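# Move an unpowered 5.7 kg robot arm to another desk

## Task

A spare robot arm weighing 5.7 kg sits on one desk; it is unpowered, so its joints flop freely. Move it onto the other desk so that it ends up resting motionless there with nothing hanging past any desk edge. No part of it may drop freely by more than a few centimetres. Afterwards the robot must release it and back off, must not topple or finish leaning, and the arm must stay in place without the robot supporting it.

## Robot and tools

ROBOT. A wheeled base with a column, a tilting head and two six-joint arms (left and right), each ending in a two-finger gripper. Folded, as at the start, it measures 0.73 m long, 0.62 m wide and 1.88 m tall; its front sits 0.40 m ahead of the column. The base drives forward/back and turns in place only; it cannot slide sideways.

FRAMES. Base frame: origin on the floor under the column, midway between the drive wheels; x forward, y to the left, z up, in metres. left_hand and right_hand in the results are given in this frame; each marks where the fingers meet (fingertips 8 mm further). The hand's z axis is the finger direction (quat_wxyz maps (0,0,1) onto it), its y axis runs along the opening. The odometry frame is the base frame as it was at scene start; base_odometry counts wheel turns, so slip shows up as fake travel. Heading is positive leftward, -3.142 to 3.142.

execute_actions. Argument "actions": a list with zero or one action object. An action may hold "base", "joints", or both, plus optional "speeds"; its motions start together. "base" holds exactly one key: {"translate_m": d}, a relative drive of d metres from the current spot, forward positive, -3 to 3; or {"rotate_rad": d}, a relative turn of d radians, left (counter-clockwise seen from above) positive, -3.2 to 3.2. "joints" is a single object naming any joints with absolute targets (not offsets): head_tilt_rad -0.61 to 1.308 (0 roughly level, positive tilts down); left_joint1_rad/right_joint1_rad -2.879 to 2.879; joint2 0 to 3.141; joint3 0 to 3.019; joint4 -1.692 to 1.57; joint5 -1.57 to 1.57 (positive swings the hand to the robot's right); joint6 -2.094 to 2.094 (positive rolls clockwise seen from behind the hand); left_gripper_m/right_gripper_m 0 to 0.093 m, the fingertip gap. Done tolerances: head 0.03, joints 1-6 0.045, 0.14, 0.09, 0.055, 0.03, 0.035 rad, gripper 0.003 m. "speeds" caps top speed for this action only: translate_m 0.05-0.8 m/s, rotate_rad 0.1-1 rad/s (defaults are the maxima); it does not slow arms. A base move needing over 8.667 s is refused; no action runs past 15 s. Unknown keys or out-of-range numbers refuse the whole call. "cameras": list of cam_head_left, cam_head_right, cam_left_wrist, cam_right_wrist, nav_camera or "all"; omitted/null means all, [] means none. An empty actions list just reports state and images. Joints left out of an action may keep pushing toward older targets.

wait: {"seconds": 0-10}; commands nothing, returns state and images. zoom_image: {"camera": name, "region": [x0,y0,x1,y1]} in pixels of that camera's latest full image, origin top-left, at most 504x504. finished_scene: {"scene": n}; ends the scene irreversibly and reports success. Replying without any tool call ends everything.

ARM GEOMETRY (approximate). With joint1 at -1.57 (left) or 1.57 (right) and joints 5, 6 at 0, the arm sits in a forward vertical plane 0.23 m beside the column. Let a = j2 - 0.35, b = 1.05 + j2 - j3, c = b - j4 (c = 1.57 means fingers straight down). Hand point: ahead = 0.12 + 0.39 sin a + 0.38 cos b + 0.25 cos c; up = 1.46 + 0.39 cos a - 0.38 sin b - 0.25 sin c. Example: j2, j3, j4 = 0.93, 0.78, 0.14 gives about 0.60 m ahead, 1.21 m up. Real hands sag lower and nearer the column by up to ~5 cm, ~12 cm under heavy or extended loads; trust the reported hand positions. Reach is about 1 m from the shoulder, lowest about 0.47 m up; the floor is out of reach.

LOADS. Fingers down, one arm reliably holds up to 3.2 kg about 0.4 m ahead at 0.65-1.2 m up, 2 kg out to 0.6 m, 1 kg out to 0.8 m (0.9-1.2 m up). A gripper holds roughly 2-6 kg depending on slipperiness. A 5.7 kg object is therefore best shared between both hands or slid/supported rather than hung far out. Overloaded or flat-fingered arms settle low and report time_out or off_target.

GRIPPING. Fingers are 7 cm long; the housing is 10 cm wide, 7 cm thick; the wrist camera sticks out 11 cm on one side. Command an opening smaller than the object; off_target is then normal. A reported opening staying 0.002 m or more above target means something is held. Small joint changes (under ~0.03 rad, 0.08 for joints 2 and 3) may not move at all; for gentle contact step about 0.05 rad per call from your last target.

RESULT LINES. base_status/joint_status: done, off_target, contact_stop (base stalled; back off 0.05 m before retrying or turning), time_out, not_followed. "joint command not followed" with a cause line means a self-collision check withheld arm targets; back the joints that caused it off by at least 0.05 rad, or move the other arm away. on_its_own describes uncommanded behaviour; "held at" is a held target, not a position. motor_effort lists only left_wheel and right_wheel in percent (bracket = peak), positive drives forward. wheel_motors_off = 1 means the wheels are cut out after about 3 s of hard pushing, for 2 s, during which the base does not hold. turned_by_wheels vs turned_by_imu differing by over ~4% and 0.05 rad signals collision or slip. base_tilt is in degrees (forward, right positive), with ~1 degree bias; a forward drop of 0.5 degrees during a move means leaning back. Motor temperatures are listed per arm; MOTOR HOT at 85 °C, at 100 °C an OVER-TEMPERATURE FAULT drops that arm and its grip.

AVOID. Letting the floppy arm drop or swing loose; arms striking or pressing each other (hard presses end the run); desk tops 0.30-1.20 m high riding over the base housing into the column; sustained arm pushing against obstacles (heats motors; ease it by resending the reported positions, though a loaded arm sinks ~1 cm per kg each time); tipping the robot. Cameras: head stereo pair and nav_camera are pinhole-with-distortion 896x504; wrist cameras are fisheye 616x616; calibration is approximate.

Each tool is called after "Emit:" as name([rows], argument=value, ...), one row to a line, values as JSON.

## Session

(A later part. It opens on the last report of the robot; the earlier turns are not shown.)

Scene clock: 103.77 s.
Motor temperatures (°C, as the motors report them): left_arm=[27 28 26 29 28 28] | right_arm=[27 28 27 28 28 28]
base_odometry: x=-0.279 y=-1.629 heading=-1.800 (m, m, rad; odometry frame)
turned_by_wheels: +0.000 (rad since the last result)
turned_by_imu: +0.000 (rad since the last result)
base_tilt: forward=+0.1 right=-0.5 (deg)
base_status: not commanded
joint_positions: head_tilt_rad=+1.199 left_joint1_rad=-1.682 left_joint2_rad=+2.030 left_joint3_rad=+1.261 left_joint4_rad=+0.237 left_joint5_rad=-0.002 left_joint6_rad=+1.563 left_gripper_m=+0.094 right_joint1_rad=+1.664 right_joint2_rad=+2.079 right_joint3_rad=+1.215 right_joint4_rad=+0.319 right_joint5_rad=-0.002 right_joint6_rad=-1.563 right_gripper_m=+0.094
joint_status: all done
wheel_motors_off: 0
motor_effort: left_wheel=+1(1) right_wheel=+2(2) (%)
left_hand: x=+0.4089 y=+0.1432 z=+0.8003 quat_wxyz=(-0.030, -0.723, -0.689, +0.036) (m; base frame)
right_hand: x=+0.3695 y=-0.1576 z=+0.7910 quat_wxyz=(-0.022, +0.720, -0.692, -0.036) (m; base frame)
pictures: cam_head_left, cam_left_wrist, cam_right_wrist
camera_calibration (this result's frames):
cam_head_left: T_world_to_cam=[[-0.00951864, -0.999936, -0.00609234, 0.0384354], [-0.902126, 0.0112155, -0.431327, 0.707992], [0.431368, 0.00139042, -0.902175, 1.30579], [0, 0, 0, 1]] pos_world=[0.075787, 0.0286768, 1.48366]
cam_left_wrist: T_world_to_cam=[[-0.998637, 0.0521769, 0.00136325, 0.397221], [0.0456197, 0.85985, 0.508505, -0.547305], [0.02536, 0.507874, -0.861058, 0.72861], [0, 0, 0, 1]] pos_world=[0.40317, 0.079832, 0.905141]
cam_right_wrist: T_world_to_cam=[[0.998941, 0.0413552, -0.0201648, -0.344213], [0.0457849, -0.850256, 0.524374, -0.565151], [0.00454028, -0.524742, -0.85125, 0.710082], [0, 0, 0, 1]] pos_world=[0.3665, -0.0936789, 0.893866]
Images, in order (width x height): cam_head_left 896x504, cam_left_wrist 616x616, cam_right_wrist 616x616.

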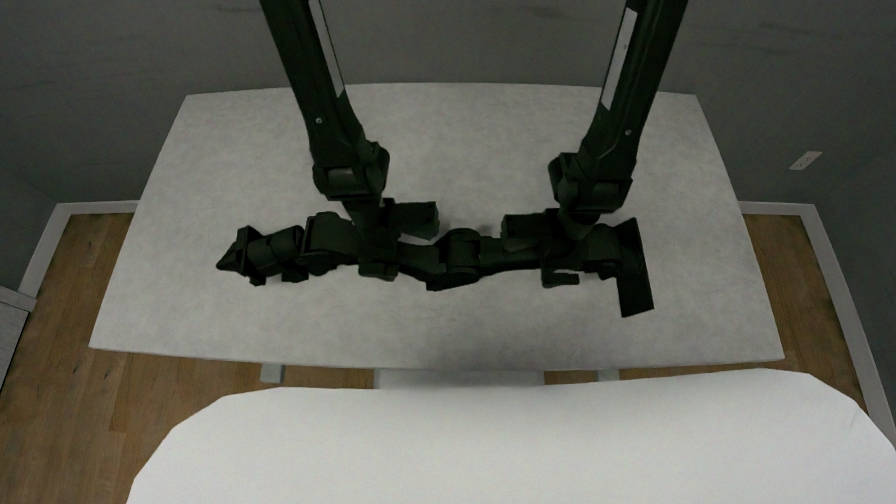

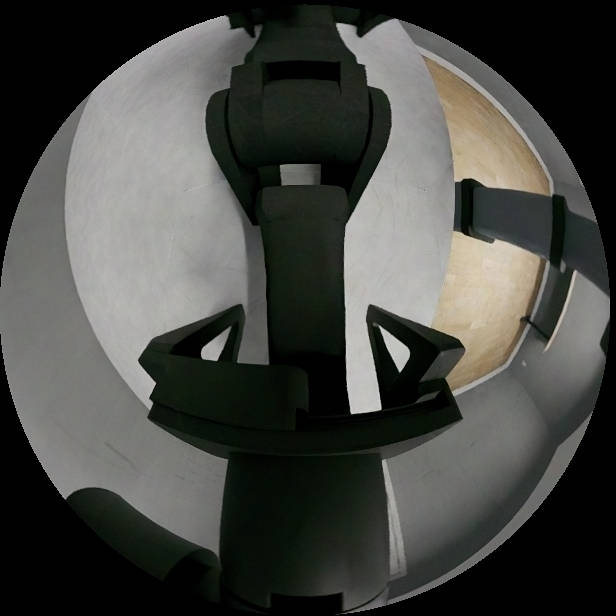

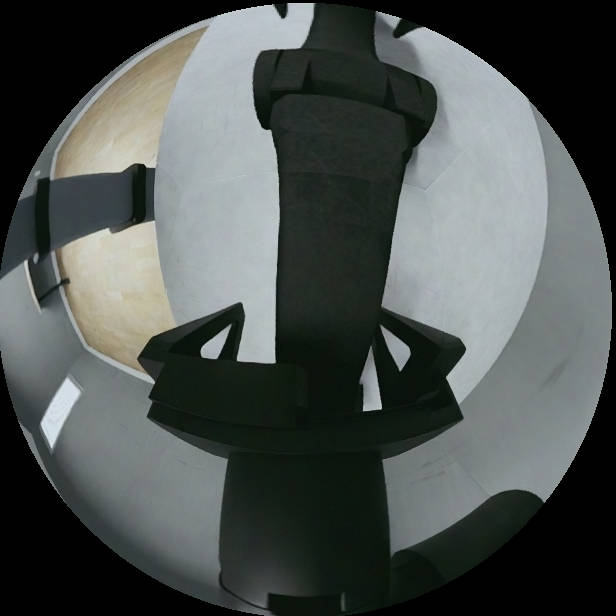

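Emit:
execute_actions([
  {"joints":{"left_joint2_rad":2.09,"left_joint3_rad":1.32,"left_joint4_rad":0.25,"right_joint2_rad":2.10,"right_joint3_rad":1.285,"right_joint4_rad":0.29}},
], cameras=["cam_head_left","cam_left_wrist","cam_right_wrist"])

Scene clock: 110.30 s.
Motor temperatures (°C, as the motors report them): left_arm=[27 28 26 29 28 28] | right_arm=[27 28 27 28 28 28]
base_odometry: x=-0.279 y=-1.629 heading=-1.800 (m, m, rad; odometry frame)
turned_by_wheels: +0.000 (rad since the last result)
turned_by_imu: +0.000 (rad since the last result)
base_tilt: forward=+0.1 right=-0.4 (deg)
base_status: not commanded
joint_positions: head_tilt_rad=+1.199 left_joint1_rad=-1.696 left_joint2_rad=+2.061 left_joint3_rad=+1.312 left_joint4_rad=+0.237 left_joint5_rad=+0.000 left_joint6_rad=+1.562 left_gripper_m=+0.094 right_joint1_rad=+1.666 right_joint2_rad=+2.089 right_joint3_rad=+1.250 right_joint4_rad=+0.293 right_joint5_rad=+0.003 right_joint6_rad=-1.562 right_gripper_m=+0.094
joint_status: all done
wheel_motors_off: 0
motor_effort: left_wheel=+0(1) right_wheel=+2(3) (%)
left_hand: x=+0.4189 y=+0.1305 z=+0.7881 quat_wxyz=(-0.042, -0.725, -0.687, +0.035) (m; base frame)
right_hand: x=+0.3774 y=-0.1564 z=+0.7842 quat_wxyz=(-0.020, +0.720, -0.692, -0.036) (m; base frame)
pictures: cam_head_left, cam_left_wrist, cam_right_wrist
camera_calibration (this result's frames):
cam_head_left: T_world_to_cam=[[-0.00951864, -0.999936, -0.00609234, 0.0384354], [-0.902126, 0.0112155, -0.431327, 0.707992], [0.431368, 0.00139042, -0.902175, 1.30579], [0, 0, 0, 1]] pos_world=[0.075787, 0.0286768, 1.48366]
cam_left_wrist: T_world_to_cam=[[-0.998255, 0.0559417, -0.0189069, 0.423252], [0.0391934, 0.867178, 0.496454, -0.519396], [0.0441682, 0.494847, -0.867857, 0.723481], [0, 0, 0, 1]] pos_world=[0.410916, 0.0687191, 0.893737]
cam_right_wrist: T_world_to_cam=[[0.998934, 0.040741, -0.0217155, -0.351191], [0.0460649, -0.848315, 0.527484, -0.56321], [0.0030687, -0.527922, -0.849287, 0.703449], [0, 0, 0, 1]] pos_world=[0.374602, -0.0921053, 0.886888]
Images, in order (width x height): cam_head_left 896x504, cam_left_wrist 616x616, cam_right_wrist 616x616.

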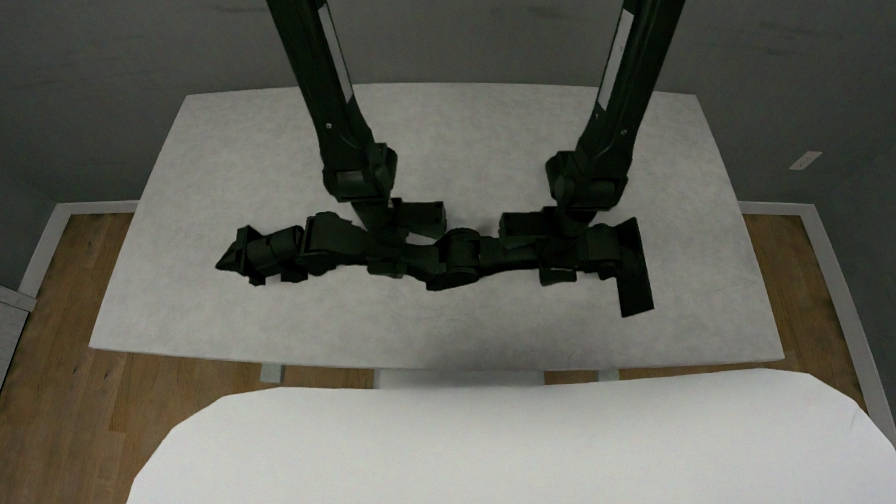

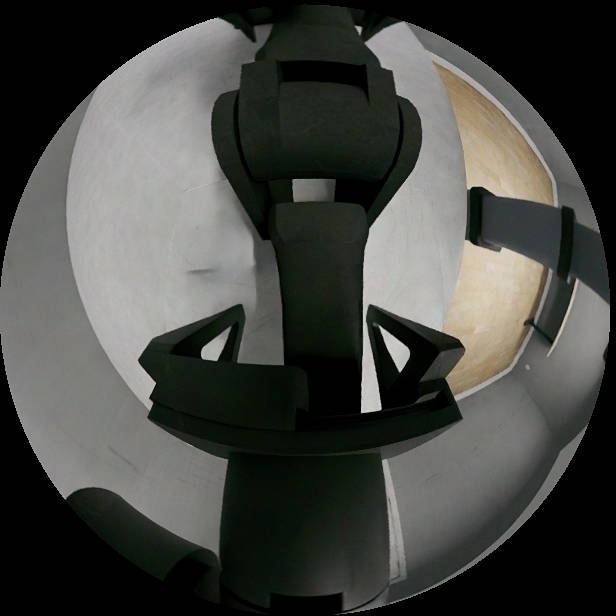

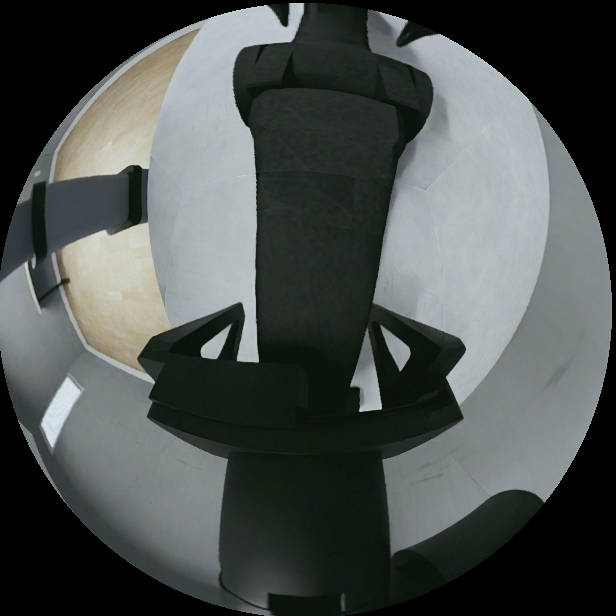

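Emit:
execute_actions([
  {"joints":{"left_joint1_rad":-1.655,"left_joint2_rad":2.13,"left_joint3_rad":1.34,"left_joint4_rad":0.26,"right_joint2_rad":2.17,"right_joint3_rad":1.345,"right_joint4_rad":0.29}},
], cameras=["cam_head_left","cam_left_wrist","cam_right_wrist"])

Scene clock: 117.53 s.
Motor temperatures (°C, as the motors report them): left_arm=[27 27 26 29 28 28] | right_arm=[27 28 27 28 28 28]
base_odometry: x=-0.279 y=-1.629 heading=-1.800 (m, m, rad; odometry frame)
turned_by_wheels: +0.000 (rad since the last result)
turned_by_imu: +0.000 (rad since the last result)
base_tilt: forward=+0.1 right=-0.4 (deg)
base_status: not commanded
joint_positions: head_tilt_rad=+1.199 left_joint1_rad=-1.696 left_joint2_rad=+2.065 left_joint3_rad=+1.316 left_joint4_rad=+0.238 left_joint5_rad=+0.001 left_joint6_rad=+1.562 left_gripper_m=+0.094 right_joint1_rad=+1.668 right_joint2_rad=+2.091 right_joint3_rad=+1.255 right_joint4_rad=+0.288 right_joint5_rad=+0.015 right_joint6_rad=-1.562 right_gripper_m=+0.094
joint_status: right_joint3_rad time_out (moved +0.005 of +0.095); the others done
wheel_motors_off: 0
on_its_own: right_joint3_rad reads +1.255 and still pushes toward +1.345 since a time_out
motor_effort: left_wheel=+1(1) right_wheel=+3(3) (%)
left_hand: x=+0.4194 y=+0.1300 z=+0.7865 quat_wxyz=(-0.043, -0.725, -0.687, +0.035) (m; base frame)
right_hand: x=+0.3774 y=-0.1569 z=+0.7829 quat_wxyz=(-0.015, +0.721, -0.692, -0.033) (m; base frame)
pictures: cam_head_left, cam_left_wrist, cam_right_wrist
camera_calibration (this result's frames):
cam_head_left: T_world_to_cam=[[-0.00951864, -0.999936, -0.00609234, 0.0384354], [-0.902126, 0.0112155, -0.431327, 0.707992], [0.431367, 0.00139042, -0.902175, 1.30579], [0, 0, 0, 1]] pos_world=[0.075787, 0.0286768, 1.48366]
cam_left_wrist: T_world_to_cam=[[-0.998229, 0.0557268, -0.0207947, 0.425244], [0.0381429, 0.867999, 0.495099, -0.516804], [0.0456401, 0.493429, -0.868588, 0.722431], [0, 0, 0, 1]] pos_world=[0.411232, 0.0684195, 0.892206]
cam_right_wrist: T_world_to_cam=[[0.998827, 0.0419334, -0.0242065, -0.349049], [0.048374, -0.842778, 0.536083, -0.569706], [0.00207911, -0.536625, -0.843818, 0.696795], [0, 0, 0, 1]] pos_world=[0.374749, -0.091582, 0.884929]
Images, in order (width x height): cam_head_left 896x504, cam_left_wrist 616x616, cam_right_wrist 616x616.

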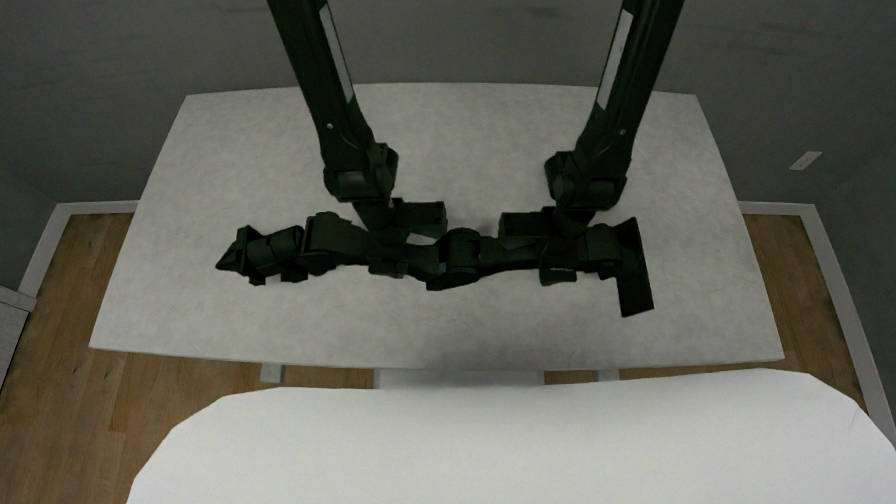

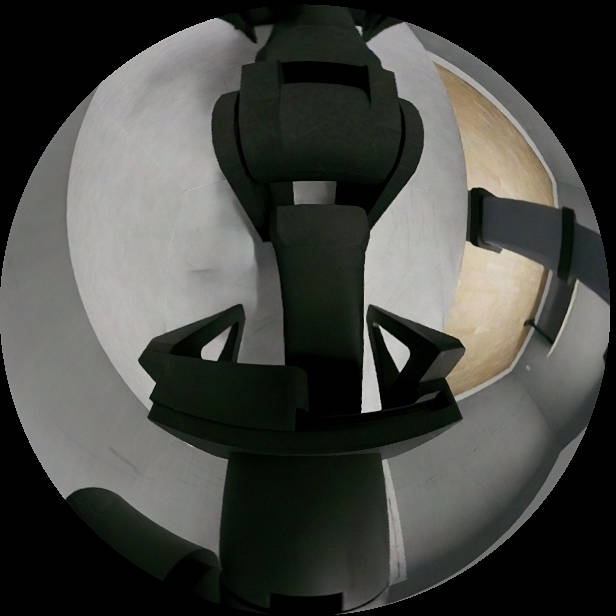

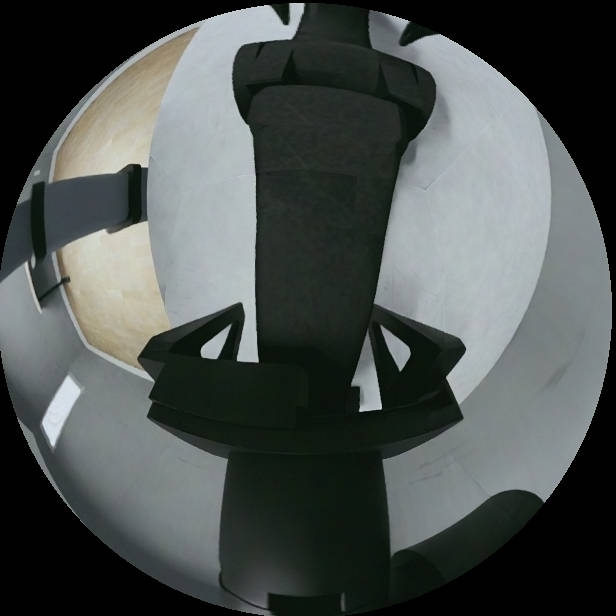

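Emit:
execute_actions([
  {"joints":{"left_joint1_rad":-1.696,"left_joint2_rad":2.065,"left_joint3_rad":1.316,"left_joint4_rad":0.238,"right_joint2_rad":2.091,"right_joint3_rad":1.255,"right_joint4_rad":0.288,"right_joint5_rad":0.0,"left_gripper_m":0.0,"right_gripper_m":0.0}},
], cameras=["cam_head_left","cam_left_wrist","cam_right_wrist"])

Scene clock: 121.77 s.
Motor temperatures (°C, as the motors report them): left_arm=[27 27 26 29 28 28] | right_arm=[27 27 27 28 28 28]
base_odometry: x=-0.279 y=-1.629 heading=-1.800 (m, m, rad; odometry frame)
turned_by_wheels: +0.000 (rad since the last result)
turned_by_imu: +0.000 (rad since the last result)
base_tilt: forward=+0.2 right=-0.3 (deg)
base_status: not commanded
joint_positions: head_tilt_rad=+1.199 left_joint1_rad=-1.700 left_joint2_rad=+2.068 left_joint3_rad=+1.306 left_joint4_rad=+0.238 left_joint5_rad=+0.002 left_joint6_rad=+1.546 left_gripper_m=+0.048 right_joint1_rad=+1.667 right_joint2_rad=+2.085 right_joint3_rad=+1.253 right_joint4_rad=+0.288 right_joint5_rad=+0.004 right_joint6_rad=-1.514 right_gripper_m=+0.047
joint_status: left_gripper_m off_target (ended at +0.048, target +0.000); right_gripper_m off_target (ended at +0.047, target +0.000); the others done
wheel_motors_off: 0
motor_effort: left_wheel=+1(1) right_wheel=+3(3) (%)
left_hand: x=+0.4108 y=+0.1273 z=+0.7868 quat_wxyz=(-0.040, -0.720, -0.692, +0.041) (m; base frame)
right_hand: x=+0.3803 y=-0.1559 z=+0.7848 quat_wxyz=(-0.019, +0.704, -0.709, -0.036) (m; base frame)
pictures: cam_head_left, cam_left_wrist, cam_right_wrist
camera_calibration (this result's frames):
cam_head_left: T_world_to_cam=[[-0.00951864, -0.999936, -0.00609235, 0.0384354], [-0.902126, 0.0112155, -0.431327, 0.707992], [0.431368, 0.00139042, -0.902175, 1.30579], [0, 0, 0, 1]] pos_world=[0.075787, 0.0286768, 1.48366]
cam_left_wrist: T_world_to_cam=[[-0.999043, 0.0433467, -0.00590533, 0.406998], [0.0348526, 0.870221, 0.491427, -0.510306], [0.0264407, 0.49075, -0.870899, 0.734502], [0, 0, 0, 1]] pos_world=[0.404973, 0.0659804, 0.892859]
cam_right_wrist: T_world_to_cam=[[0.999688, -0.00610812, -0.0242185, -0.359665], [0.00762295, -0.84876, 0.528723, -0.54968], [-0.0237852, -0.528743, -0.848449, 0.713589], [0, 0, 0, 1]] pos_world=[0.380716, -0.0914384, 0.887361]
Images, in order (width x height): cam_head_left 896x504, cam_left_wrist 616x616, cam_right_wrist 616x616.

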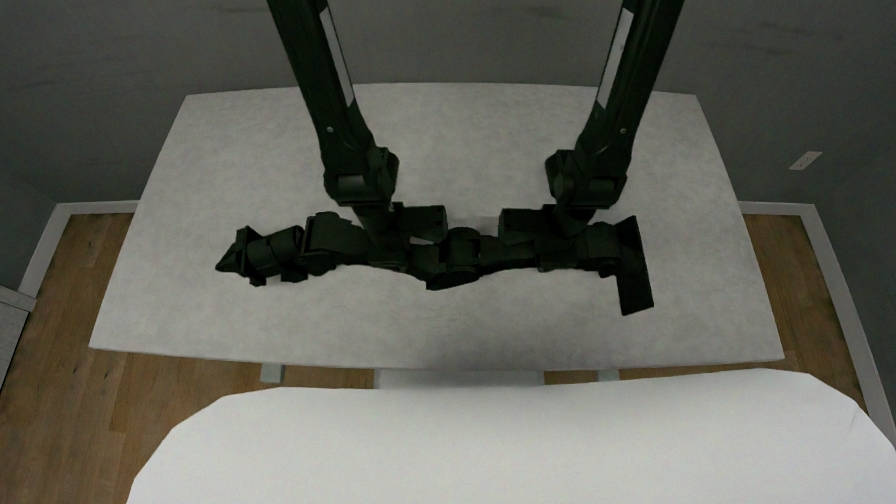

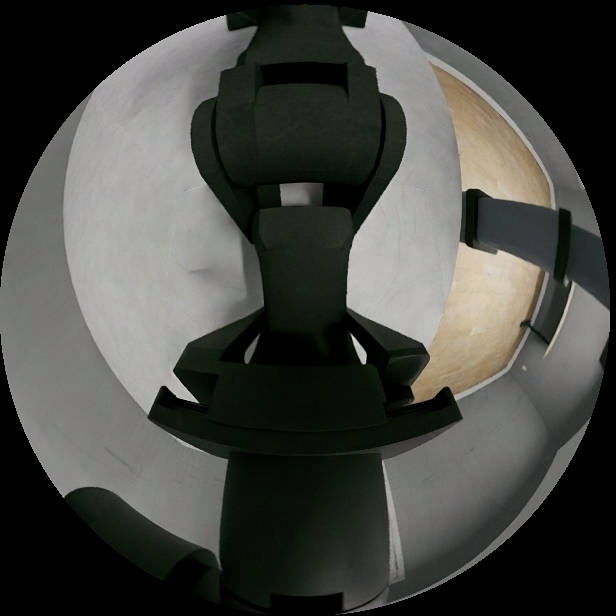

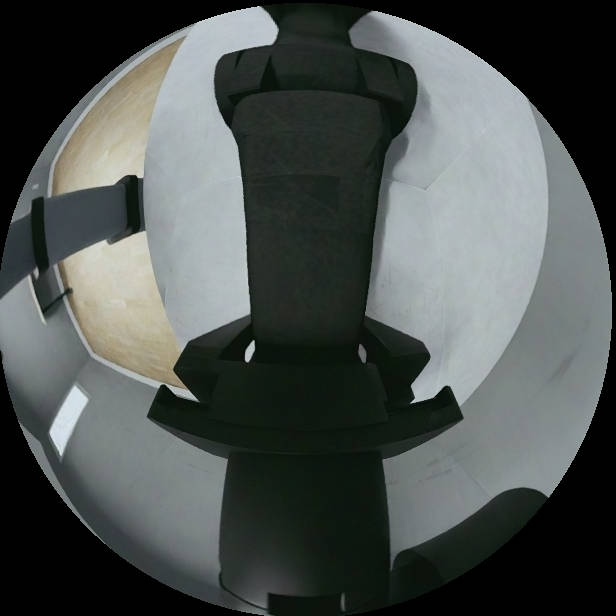

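Emit:
execute_actions([
  {"joints":{"left_joint2_rad":1.93,"left_joint3_rad":1.20,"left_joint4_rad":0.24,"right_joint2_rad":1.95,"right_joint3_rad":1.14,"right_joint4_rad":0.29,"left_gripper_m":0.0,"right_gripper_m":0.0}},
], cameras=["cam_head_left","cam_left_wrist","cam_right_wrist"])

Scene clock: 125.97 s.
Motor temperatures (°C, as the motors report them): left_arm=[27 28 26 29 28 28] | right_arm=[27 28 27 28 28 28]
base_odometry: x=-0.279 y=-1.629 heading=-1.800 (m, m, rad; odometry frame)
turned_by_wheels: +0.000 (rad since the last result)
turned_by_imu: +0.000 (rad since the last result)
base_tilt: forward=+0.1 right=-0.3 (deg)
base_status: not commanded
joint_positions: head_tilt_rad=+1.199 left_joint1_rad=-1.698 left_joint2_rad=+2.012 left_joint3_rad=+1.229 left_joint4_rad=+0.240 left_joint5_rad=+0.001 left_joint6_rad=+1.535 left_gripper_m=+0.048 right_joint1_rad=+1.672 right_joint2_rad=+2.040 right_joint3_rad=+1.198 right_joint4_rad=+0.289 right_joint5_rad=-0.016 right_joint6_rad=-1.519 right_gripper_m=+0.047
joint_status: left_gripper_m off_target (ended at +0.048, target +0.000); right_gripper_m off_target (ended at +0.047, target +0.000); the others done
wheel_motors_off: 0
motor_effort: left_wheel=+0(1) right_wheel=+2(3) (%)
left_hand: x=+0.4014 y=+0.1323 z=+0.8098 quat_wxyz=(-0.031, -0.716, -0.696, +0.046) (m; base frame)
right_hand: x=+0.3767 y=-0.1506 z=+0.8037 quat_wxyz=(-0.024, +0.706, -0.706, -0.048) (m; base frame)
pictures: cam_head_left, cam_left_wrist, cam_right_wrist
camera_calibration (this result's frames):
cam_head_left: T_world_to_cam=[[-0.00951864, -0.999936, -0.00609235, 0.0384354], [-0.902126, 0.0112155, -0.431327, 0.707992], [0.431368, 0.00139042, -0.902175, 1.30579], [0, 0, 0, 1]] pos_world=[0.0757871, 0.0286768, 1.48366]
cam_left_wrist: T_world_to_cam=[[-0.999361, 0.0328963, 0.0139931, 0.382972], [0.0355106, 0.868384, 0.494619, -0.528307], [0.00411976, 0.4948, -0.868997, 0.759179], [0, 0, 0, 1]] pos_world=[0.39836, 0.0705336, 0.915676]
cam_right_wrist: T_world_to_cam=[[0.999433, 0.00227879, -0.033585, -0.346743], [0.0190317, -0.861196, 0.507917, -0.544583], [-0.0277658, -0.508268, -0.860751, 0.746831], [0, 0, 0, 1]] pos_world=[0.377647, -0.0886118, 0.907793]
Images, in order (width x height): cam_head_left 896x504, cam_left_wrist 616x616, cam_right_wrist 616x616.

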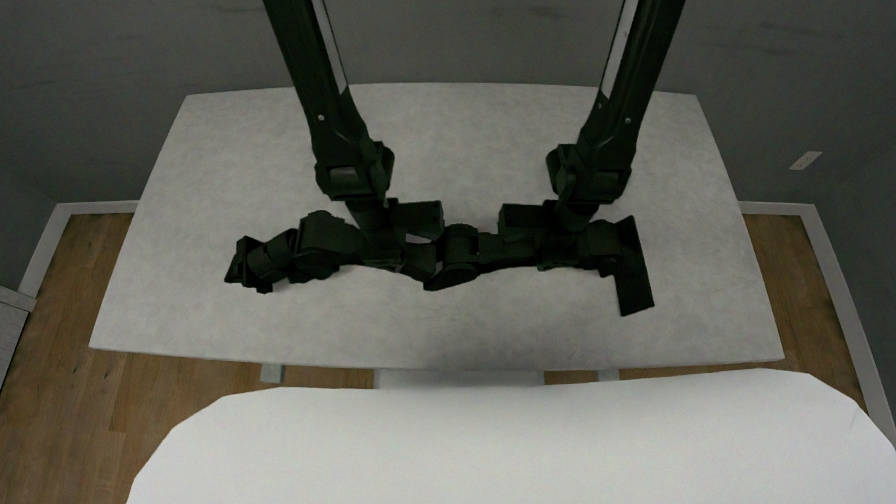

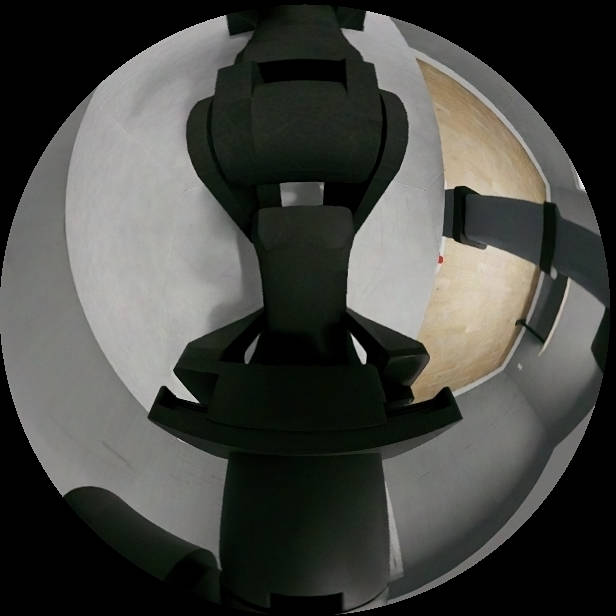

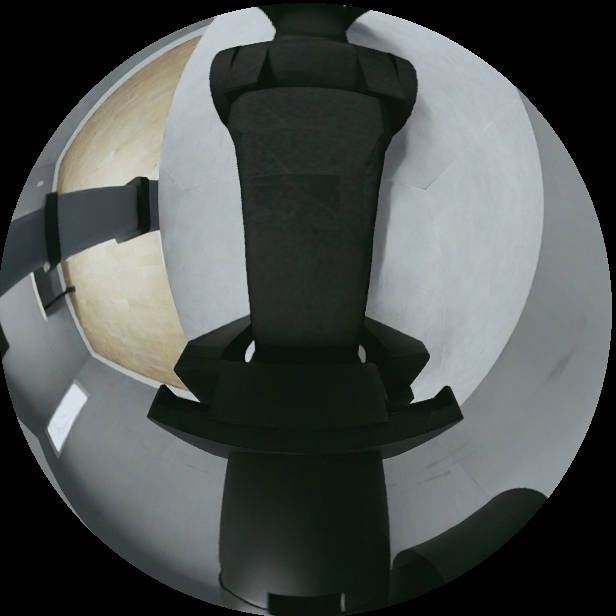

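Emit:
execute_actions([
  {"joints":{"left_joint2_rad":1.83,"left_joint3_rad":1.11,"right_joint2_rad":1.85,"right_joint3_rad":1.05,"left_gripper_m":0.0,"right_gripper_m":0.0}},
], cameras=["cam_head_left","cam_head_right"])

Emit:
execute_actions([
  {"joints":{"left_joint2_rad":1.73,"left_joint3_rad":1.02,"right_joint2_rad":1.75,"right_joint3_rad":0.96,"left_gripper_m":0.0,"right_gripper_m":0.0}},
], cameras=["cam_head_left","cam_head_right"])

Scene clock: 131.37 s.
Motor temperatures (°C, as the motors report them): left_arm=[27 29 26 29 28 28] | right_arm=[27 29 28 28 28 29]
base_odometry: x=-0.279 y=-1.629 heading=-1.800 (m, m, rad; odometry frame)
turned_by_wheels: +0.000 (rad since the last result)
turned_by_imu: +0.000 (rad since the last result)
base_tilt: forward=+0.0 right=-0.4 (deg)
base_status: not commanded
joint_positions: head_tilt_rad=+1.199 left_joint1_rad=-1.700 left_joint2_rad=+1.915 left_joint3_rad=+1.143 left_joint4_rad=+0.248 left_joint5_rad=+0.014 left_joint6_rad=+1.542 left_gripper_m=+0.048 right_joint1_rad=+1.677 right_joint2_rad=+1.928 right_joint3_rad=+1.097 right_joint4_rad=+0.289 right_joint5_rad=-0.013 right_joint6_rad=-1.512 right_gripper_m=+0.047
joint_status: left_gripper_m off_target (ended at +0.048, target +0.000); right_gripper_m off_target (ended at +0.047, target +0.000); the others done
wheel_motors_off: 0
motor_effort: left_wheel=+0(1) right_wheel=+2(3) (%)
left_hand: x=+0.4111 y=+0.1322 z=+0.8461 quat_wxyz=(-0.043, -0.718, -0.693, +0.045) (m; base frame)
right_hand: x=+0.3867 y=-0.1506 z=+0.8456 quat_wxyz=(-0.029, +0.704, -0.708, -0.044) (m; base frame)
pictures: cam_head_left, cam_head_right
camera_calibration (this result's frames):
cam_head_left: T_world_to_cam=[[-0.00951864, -0.999936, -0.00609235, 0.0384354], [-0.902126, 0.0112155, -0.431327, 0.707992], [0.431368, 0.00139042, -0.902175, 1.30579], [0, 0, 0, 1]] pos_world=[0.075787, 0.0286768, 1.48366]
cam_head_right: T_world_to_cam=[[-0.0187081, -0.999825, 0.000339301, -0.0402565], [-0.898206, 0.0166576, -0.439258, 0.714519], [0.439176, -0.00852243, -0.898361, 1.29458], [0, 0, 0, 1]] pos_world=[0.0724865, -0.0411187, 1.47687]
Images, in order (width x height): cam_head_left 896x504, cam_head_right 896x504.

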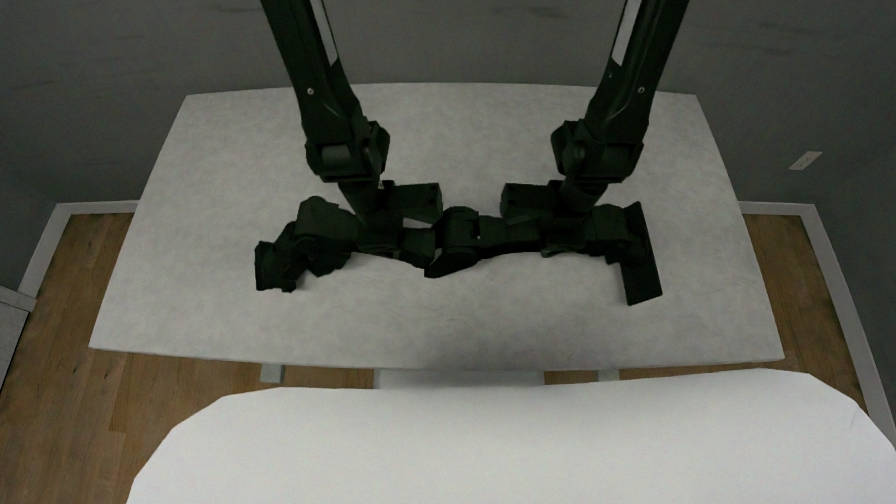

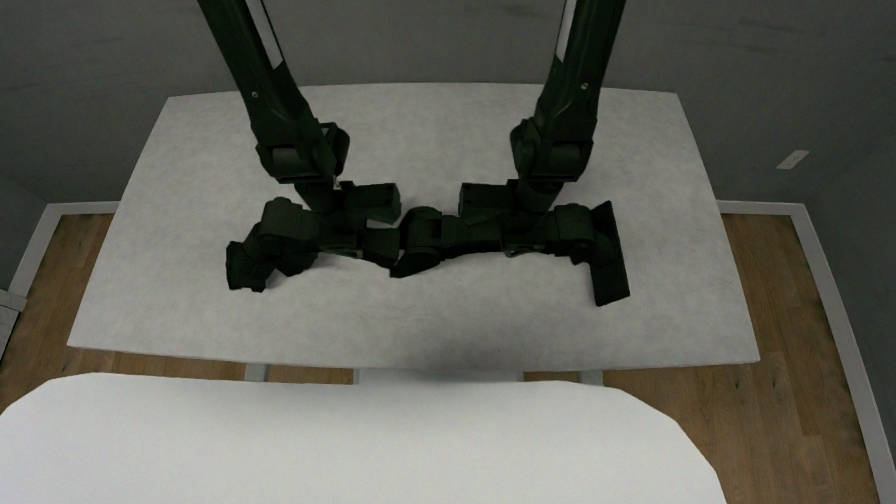

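Scene clock: 132.37 s.
Motor temperatures (°C, as the motors report them): left_arm=[27 29 27 29 28 28] | right_arm=[27 29 28 28 29 29]
base_odometry: x=-0.279 y=-1.629 heading=-1.800 (m, m, rad; odometry frame)
turned_by_wheels: +0.000 (rad since the last result)
turned_by_imu: +0.000 (rad since the last result)
base_tilt: forward=+0.0 right=-0.4 (deg)
base_status: not commanded
joint_positions: head_tilt_rad=+1.199 left_joint1_rad=-1.702 left_joint2_rad=+1.833 left_joint3_rad=+1.067 left_joint4_rad=+0.251 left_joint5_rad=+0.012 left_joint6_rad=+1.541 left_gripper_m=+0.047 right_joint1_rad=+1.687 right_joint2_rad=+1.824 right_joint3_rad=+1.001 right_joint4_rad=+0.289 right_joint5_rad=-0.026 right_joint6_rad=-1.498 right_gripper_m=+0.047
joint_status: left_gripper_m off_target (ended at +0.047, target +0.000); right_gripper_m off_target (ended at +0.047, target +0.000); the others done
wheel_motors_off: 0
motor_effort: left_wheel=-1(2) right_wheel=+2(2) (%)
left_hand: x=+0.4143 y=+0.1342 z=+0.8772 quat_wxyz=(-0.047, -0.718, -0.693, +0.043) (m; base frame)
right_hand: x=+0.3886 y=-0.1450 z=+0.8853 quat_wxyz=(-0.039, +0.701, -0.711, -0.051) (m; base frame)
pictures: cam_head_left, cam_head_right
camera_calibration (this result's frames):
cam_head_left: T_world_to_cam=[[-0.00951864, -0.999936, -0.00609235, 0.0384354], [-0.902126, 0.0112155, -0.431327, 0.707992], [0.431368, 0.00139042, -0.902175, 1.30579], [0, 0, 0, 1]] pos_world=[0.075787, 0.0286768, 1.48366]
cam_head_right: T_world_to_cam=[[-0.0187081, -0.999825, 0.0003393, -0.0402565], [-0.898206, 0.0166576, -0.439258, 0.714519], [0.439176, -0.00852243, -0.898361, 1.29458], [0, 0, 0, 1]] pos_world=[0.0724865, -0.0411187, 1.47687]
Images, in order (width x height): cam_head_left 896x504, cam_head_right 896x504.

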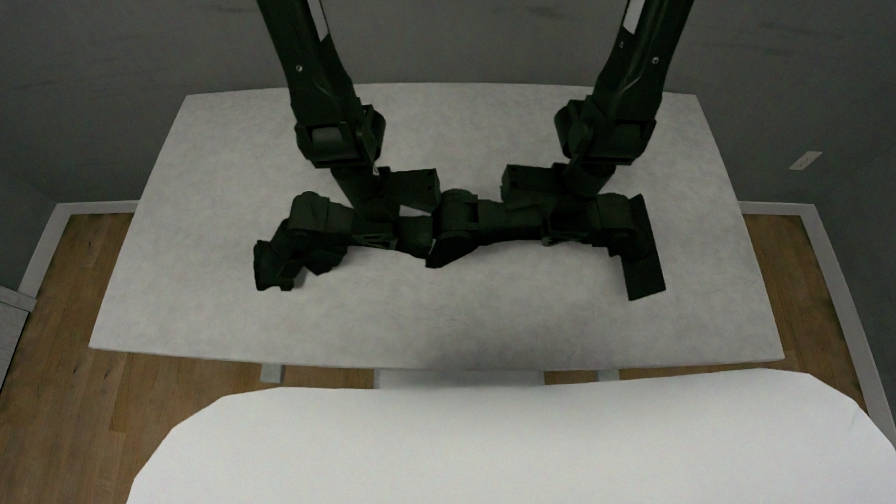

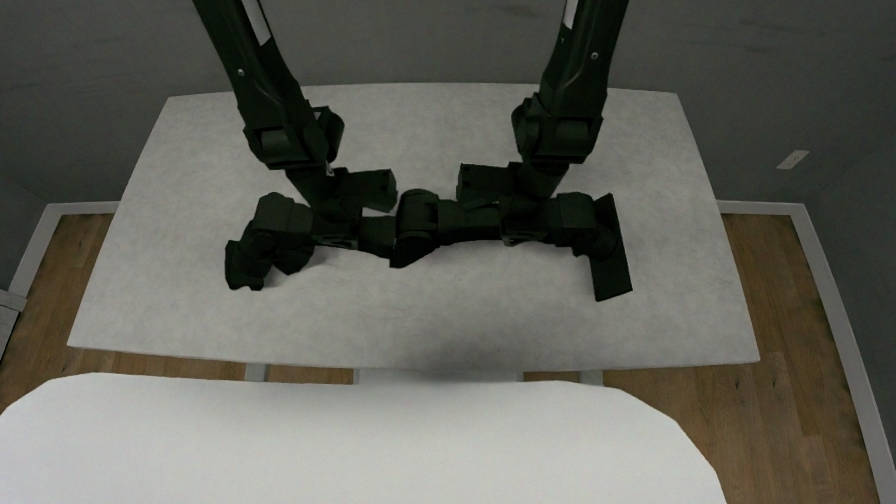

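Emit:
execute_actions([
  {"joints":{"left_joint2_rad":1.61,"left_joint3_rad":0.92,"right_joint2_rad":1.65,"right_joint3_rad":0.87,"left_gripper_m":0.0,"right_gripper_m":0.0}},
], cameras=["cam_head_left"])

Emit:
execute_actions([
  {"joints":{"left_joint2_rad":1.50,"left_joint3_rad":0.83,"right_joint2_rad":1.54,"right_joint3_rad":0.78,"left_gripper_m":0.0,"right_gripper_m":0.0}},
], cameras=["cam_head_left","cam_left_wrist","cam_right_wrist"])

Scene clock: 136.93 s.
Motor temperatures (°C, as the motors report them): left_arm=[27 30 27 29 28 28] | right_arm=[27 30 28 28 29 29]
base_odometry: x=-0.279 y=-1.629 heading=-1.800 (m, m, rad; odometry frame)
turned_by_wheels: +0.000 (rad since the last result)
turned_by_imu: +0.000 (rad since the last result)
base_tilt: forward=+0.2 right=-0.4 (deg)
base_status: not commanded
joint_positions: head_tilt_rad=+1.199 left_joint1_rad=-1.704 left_joint2_rad=+1.729 left_joint3_rad=+0.969 left_joint4_rad=+0.253 left_joint5_rad=+0.013 left_joint6_rad=+1.531 left_gripper_m=+0.047 right_joint1_rad=+1.701 right_joint2_rad=+1.712 right_joint3_rad=+0.902 right_joint4_rad=+0.289 right_joint5_rad=-0.040 right_joint6_rad=-1.495 right_gripper_m=+0.047
joint_status: left_gripper_m off_target (ended at +0.047, target +0.000); right_gripper_m off_target (ended at +0.047, target +0.000); the others done
wheel_motors_off: 0
motor_effort: left_wheel=-1(2) right_wheel=+2(2) (%)
left_hand: x=+0.4137 y=+0.1373 z=+0.9161 quat_wxyz=(-0.050, -0.715, -0.696, +0.041) (m; base frame)
right_hand: x=+0.3903 y=-0.1380 z=+0.9275 quat_wxyz=(-0.052, +0.701, -0.709, -0.056) (m; base frame)
pictures: cam_head_left
camera_calibration (this result's frames):
cam_head_left: T_world_to_cam=[[-0.00951864, -0.999936, -0.00609234, 0.0384354], [-0.902126, 0.0112155, -0.431327, 0.707992], [0.431368, 0.00139042, -0.902175, 1.30579], [0, 0, 0, 1]] pos_world=[0.075787, 0.0286768, 1.48366]
Images, in order (width x height): cam_head_left 896x504.

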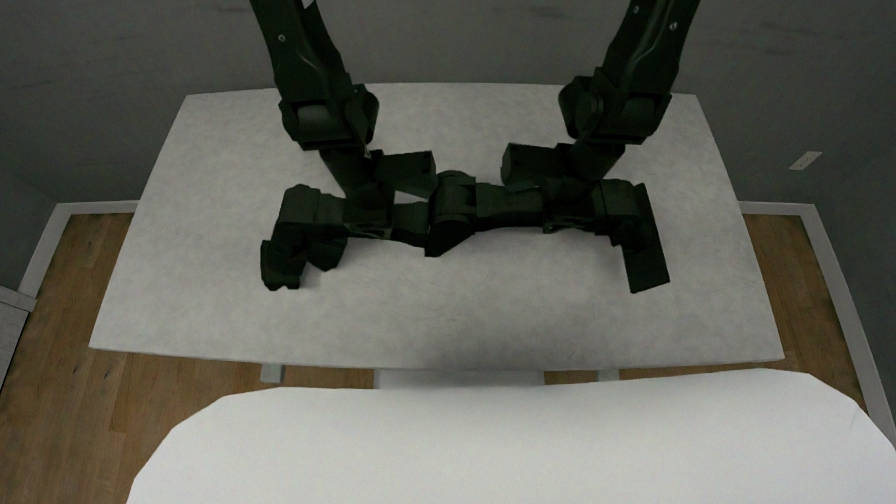

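Scene clock: 137.83 s.
Motor temperatures (°C, as the motors report them): left_arm=[27 30 27 29 28 28] | right_arm=[27 30 28 28 29 29]
base_odometry: x=-0.279 y=-1.629 heading=-1.800 (m, m, rad; odometry frame)
turned_by_wheels: +0.000 (rad since the last result)
turned_by_imu: +0.000 (rad since the last result)
base_tilt: forward=+0.1 right=-0.4 (deg)
base_status: not commanded
joint_positions: head_tilt_rad=+1.199 left_joint1_rad=-1.711 left_joint2_rad=+1.627 left_joint3_rad=+0.882 left_joint4_rad=+0.253 left_joint5_rad=+0.019 left_joint6_rad=+1.524 left_gripper_m=+0.047 right_joint1_rad=+1.714 right_joint2_rad=+1.599 right_joint3_rad=+0.809 right_joint4_rad=+0.289 right_joint5_rad=-0.049 right_joint6_rad=-1.491 right_gripper_m=+0.047
joint_status: left_gripper_m off_target (ended at +0.047, target +0.000); right_gripper_m off_target (ended at +0.047, target +0.000); the others done
wheel_motors_off: 0
motor_effort: left_wheel=-1(2) right_wheel=+2(2) (%)
left_hand: x=+0.4130 y=+0.1364 z=+0.9535 quat_wxyz=(-0.060, -0.713, -0.698, +0.041) (m; base frame)
right_hand: x=+0.3909 y=-0.1338 z=+0.9686 quat_wxyz=(-0.066, +0.701, -0.708, -0.056) (m; base frame)
pictures: cam_head_left, cam_left_wrist, cam_right_wrist
camera_calibration (this result's frames):
cam_head_left: T_world_to_cam=[[-0.00951864, -0.999936, -0.00609234, 0.0384354], [-0.902126, 0.0112155, -0.431327, 0.707992], [0.431367, 0.00139042, -0.902175, 1.30579], [0, 0, 0, 1]] pos_world=[0.075787, 0.0286768, 1.48366]
cam_left_wrist: T_world_to_cam=[[-0.999163, 0.0224536, -0.0342032, 0.439651], [0.00389713, 0.884388, 0.466735, -0.56583], [0.0407288, 0.466211, -0.883735, 0.884839], [0, 0, 0, 1]] pos_world=[0.40545, 0.0780194, 1.06109]
cam_right_wrist: T_world_to_cam=[[0.999875, -0.00970252, 0.0124801, -0.401823], [-0.0142388, -0.895703, 0.444425, -0.544251], [0.00686644, -0.444547, -0.895729, 0.926598], [0, 0, 0, 1]] pos_world=[0.387661, -0.0794697, 1.07687]
Images, in order (width x height): cam_head_left 896x504, cam_left_wrist 616x616, cam_right_wrist 616x616.

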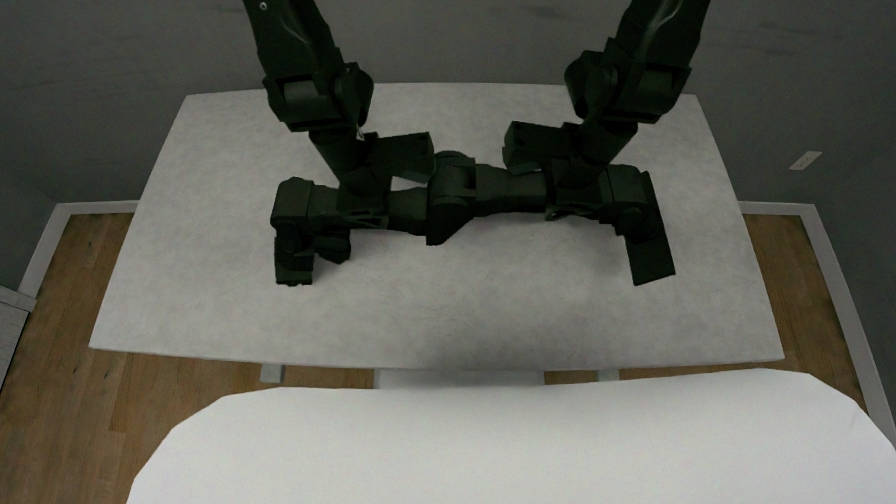

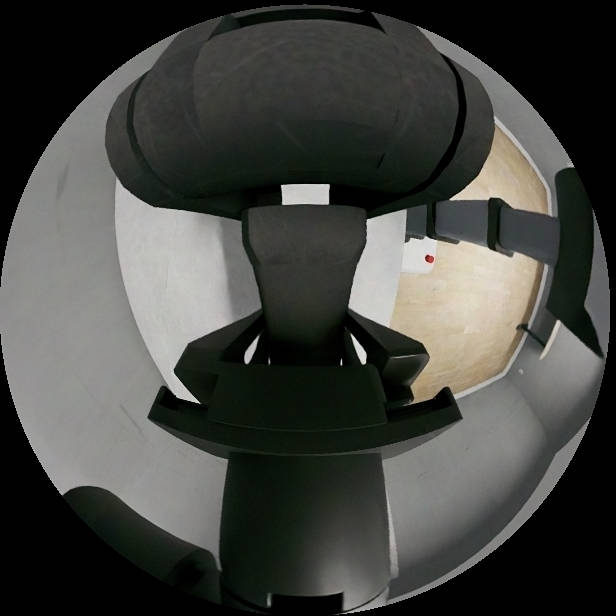

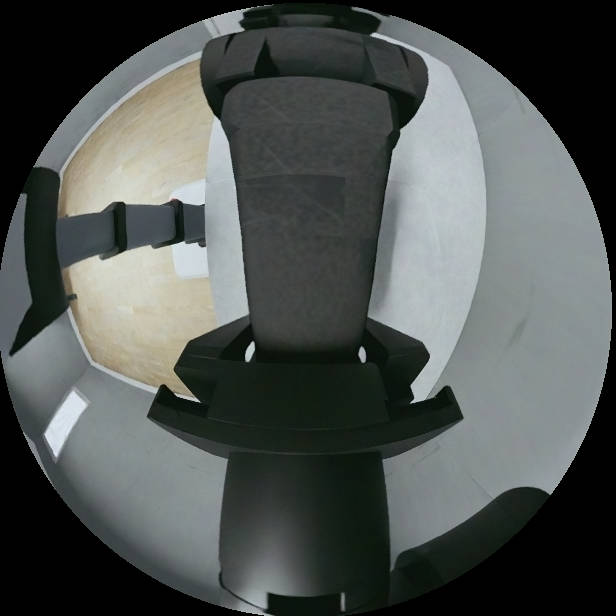

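Emit:
execute_actions([
  {"joints":{"left_joint2_rad":1.38,"left_joint3_rad":0.73,"right_joint2_rad":1.44,"right_joint3_rad":0.70,"left_gripper_m":0.0,"right_gripper_m":0.0}},
], cameras=["cam_head_left"])

Emit:
execute_actions([
  {"joints":{"left_joint2_rad":1.27,"left_joint3_rad":0.64,"right_joint2_rad":1.33,"right_joint3_rad":0.61,"left_gripper_m":0.0,"right_gripper_m":0.0,"head_tilt_rad":1.05}},
], cameras=["cam_head_left","nav_camera"])

Scene clock: 146.07 s.
Motor temperatures (°C, as the motors report them): left_arm=[27 31 28 29 28 28] | right_arm=[27 30 28 28 32 29]
base_odometry: x=-0.279 y=-1.629 heading=-1.800 (m, m, rad; odometry frame)
turned_by_wheels: +0.000 (rad since the last result)
turned_by_imu: +0.000 (rad since the last result)
base_tilt: forward=+0.2 right=-0.2 (deg)
base_status: not commanded
joint_positions: head_tilt_rad=+1.199 left_joint1_rad=-1.719 left_joint2_rad=+1.515 left_joint3_rad=+0.784 left_joint4_rad=+0.253 left_joint5_rad=+0.019 left_joint6_rad=+1.515 left_gripper_m=+0.047 right_joint1_rad=+1.723 right_joint2_rad=+1.496 right_joint3_rad=+0.725 right_joint4_rad=+0.289 right_joint5_rad=-0.052 right_joint6_rad=-1.496 right_gripper_m=+0.047
joint_status: left_gripper_m off_target (ended at +0.047, target +0.000); right_gripper_m off_target (ended at +0.047, target +0.000); the others done
wheel_motors_off: 0
motor_effort: left_wheel=-1(2) right_wheel=+2(2) (%)
left_hand: x=+0.4074 y=+0.1368 z=+0.9933 quat_wxyz=(-0.068, -0.711, -0.699, +0.039) (m; base frame)
right_hand: x=+0.3881 y=-0.1330 z=+1.0044 quat_wxyz=(-0.077, +0.704, -0.704, -0.054) (m; base frame)
pictures: cam_head_left
camera_calibration (this result's frames):
cam_head_left: T_world_to_cam=[[-0.00951864, -0.999936, -0.00609235, 0.0384354], [-0.902126, 0.0112155, -0.431327, 0.707992], [0.431368, 0.00139042, -0.902175, 1.30579], [0, 0, 0, 1]] pos_world=[0.075787, 0.0286768, 1.48366]
Images, in order (width x height): cam_head_left 896x504.

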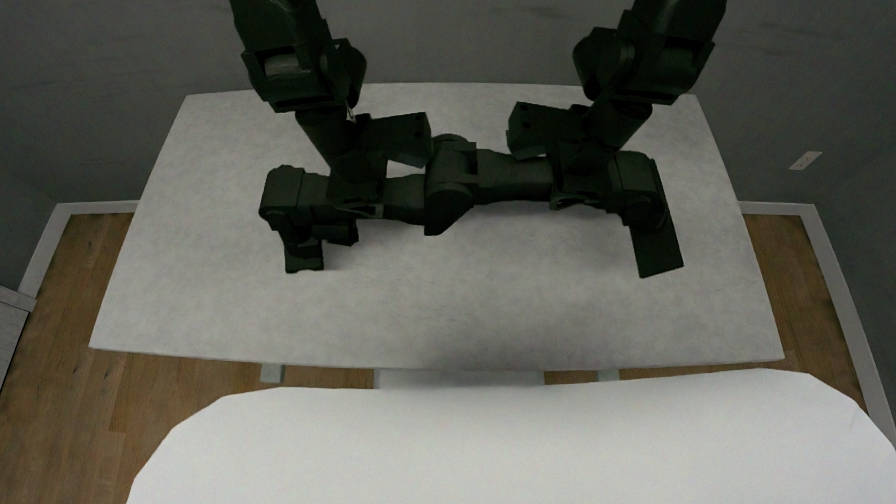

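Scene clock: 147.13 s.
Motor temperatures (°C, as the motors report them): left_arm=[27 31 28 29 29 28] | right_arm=[28 30 28 28 33 29]
base_odometry: x=-0.279 y=-1.629 heading=-1.800 (m, m, rad; odometry frame)
turned_by_wheels: +0.000 (rad since the last result)
turned_by_imu: +0.000 (rad since the last result)
base_tilt: forward=+0.2 right=-0.5 (deg)
base_status: not commanded
joint_positions: head_tilt_rad=+1.063 left_joint1_rad=-1.731 left_joint2_rad=+1.398 left_joint3_rad=+0.685 left_joint4_rad=+0.251 left_joint5_rad=+0.024 left_joint6_rad=+1.508 left_gripper_m=+0.047 right_joint1_rad=+1.728 right_joint2_rad=+1.385 right_joint3_rad=+0.633 right_joint4_rad=+0.289 right_joint5_rad=-0.057 right_joint6_rad=-1.501 right_gripper_m=+0.047
joint_status: left_gripper_m off_target (ended at +0.047, target +0.000); right_gripper_m off_target (ended at +0.047, target +0.000); the others done
wheel_motors_off: 0
motor_effort: left_wheel=+0(2) right_wheel=+2(3) (%)
left_hand: x=+0.3975 y=+0.1354 z=+1.0330 quat_wxyz=(-0.079, -0.709, -0.700, +0.039) (m; base frame)
right_hand: x=+0.3801 y=-0.1346 z=+1.0411 quat_wxyz=(-0.088, +0.706, -0.701, -0.052) (m; base frame)
pictures: cam_head_left, nav_camera
camera_calibration (this result's frames):
cam_head_left: T_world_to_cam=[[-0.00860909, -0.999936, -0.00732152, 0.0402828], [-0.835643, 0.0112155, -0.549159, 0.886129], [0.549206, 0.00139042, -0.835686, 1.19751], [0, 0, 0, 1]] pos_world=[0.0831559, 0.0286768, 1.48766]
Images, in order (width x height): cam_head_left 896x504, nav_camera 896x504.

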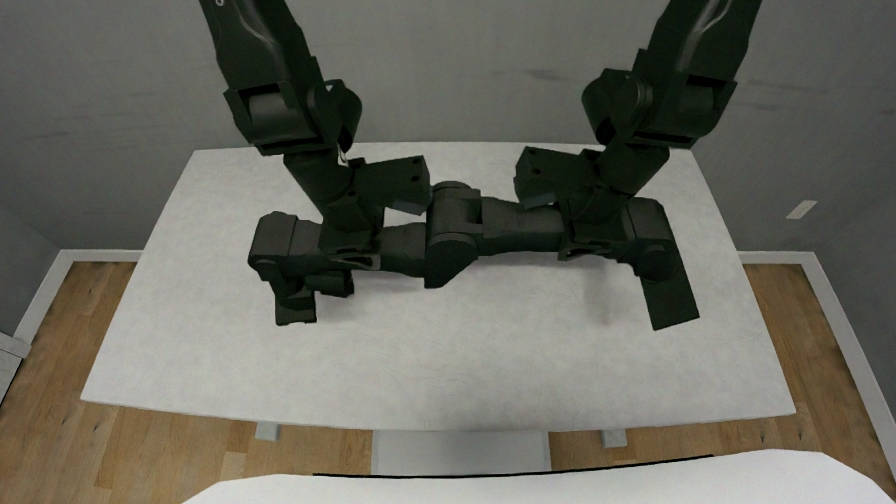

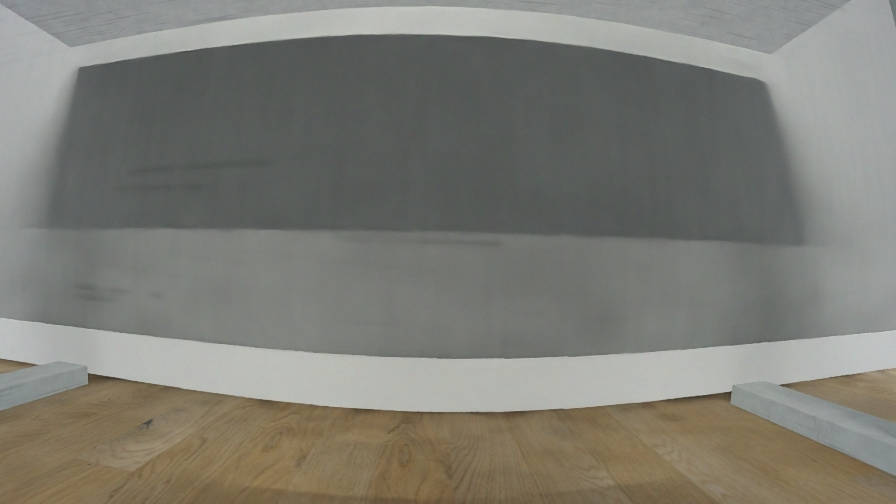

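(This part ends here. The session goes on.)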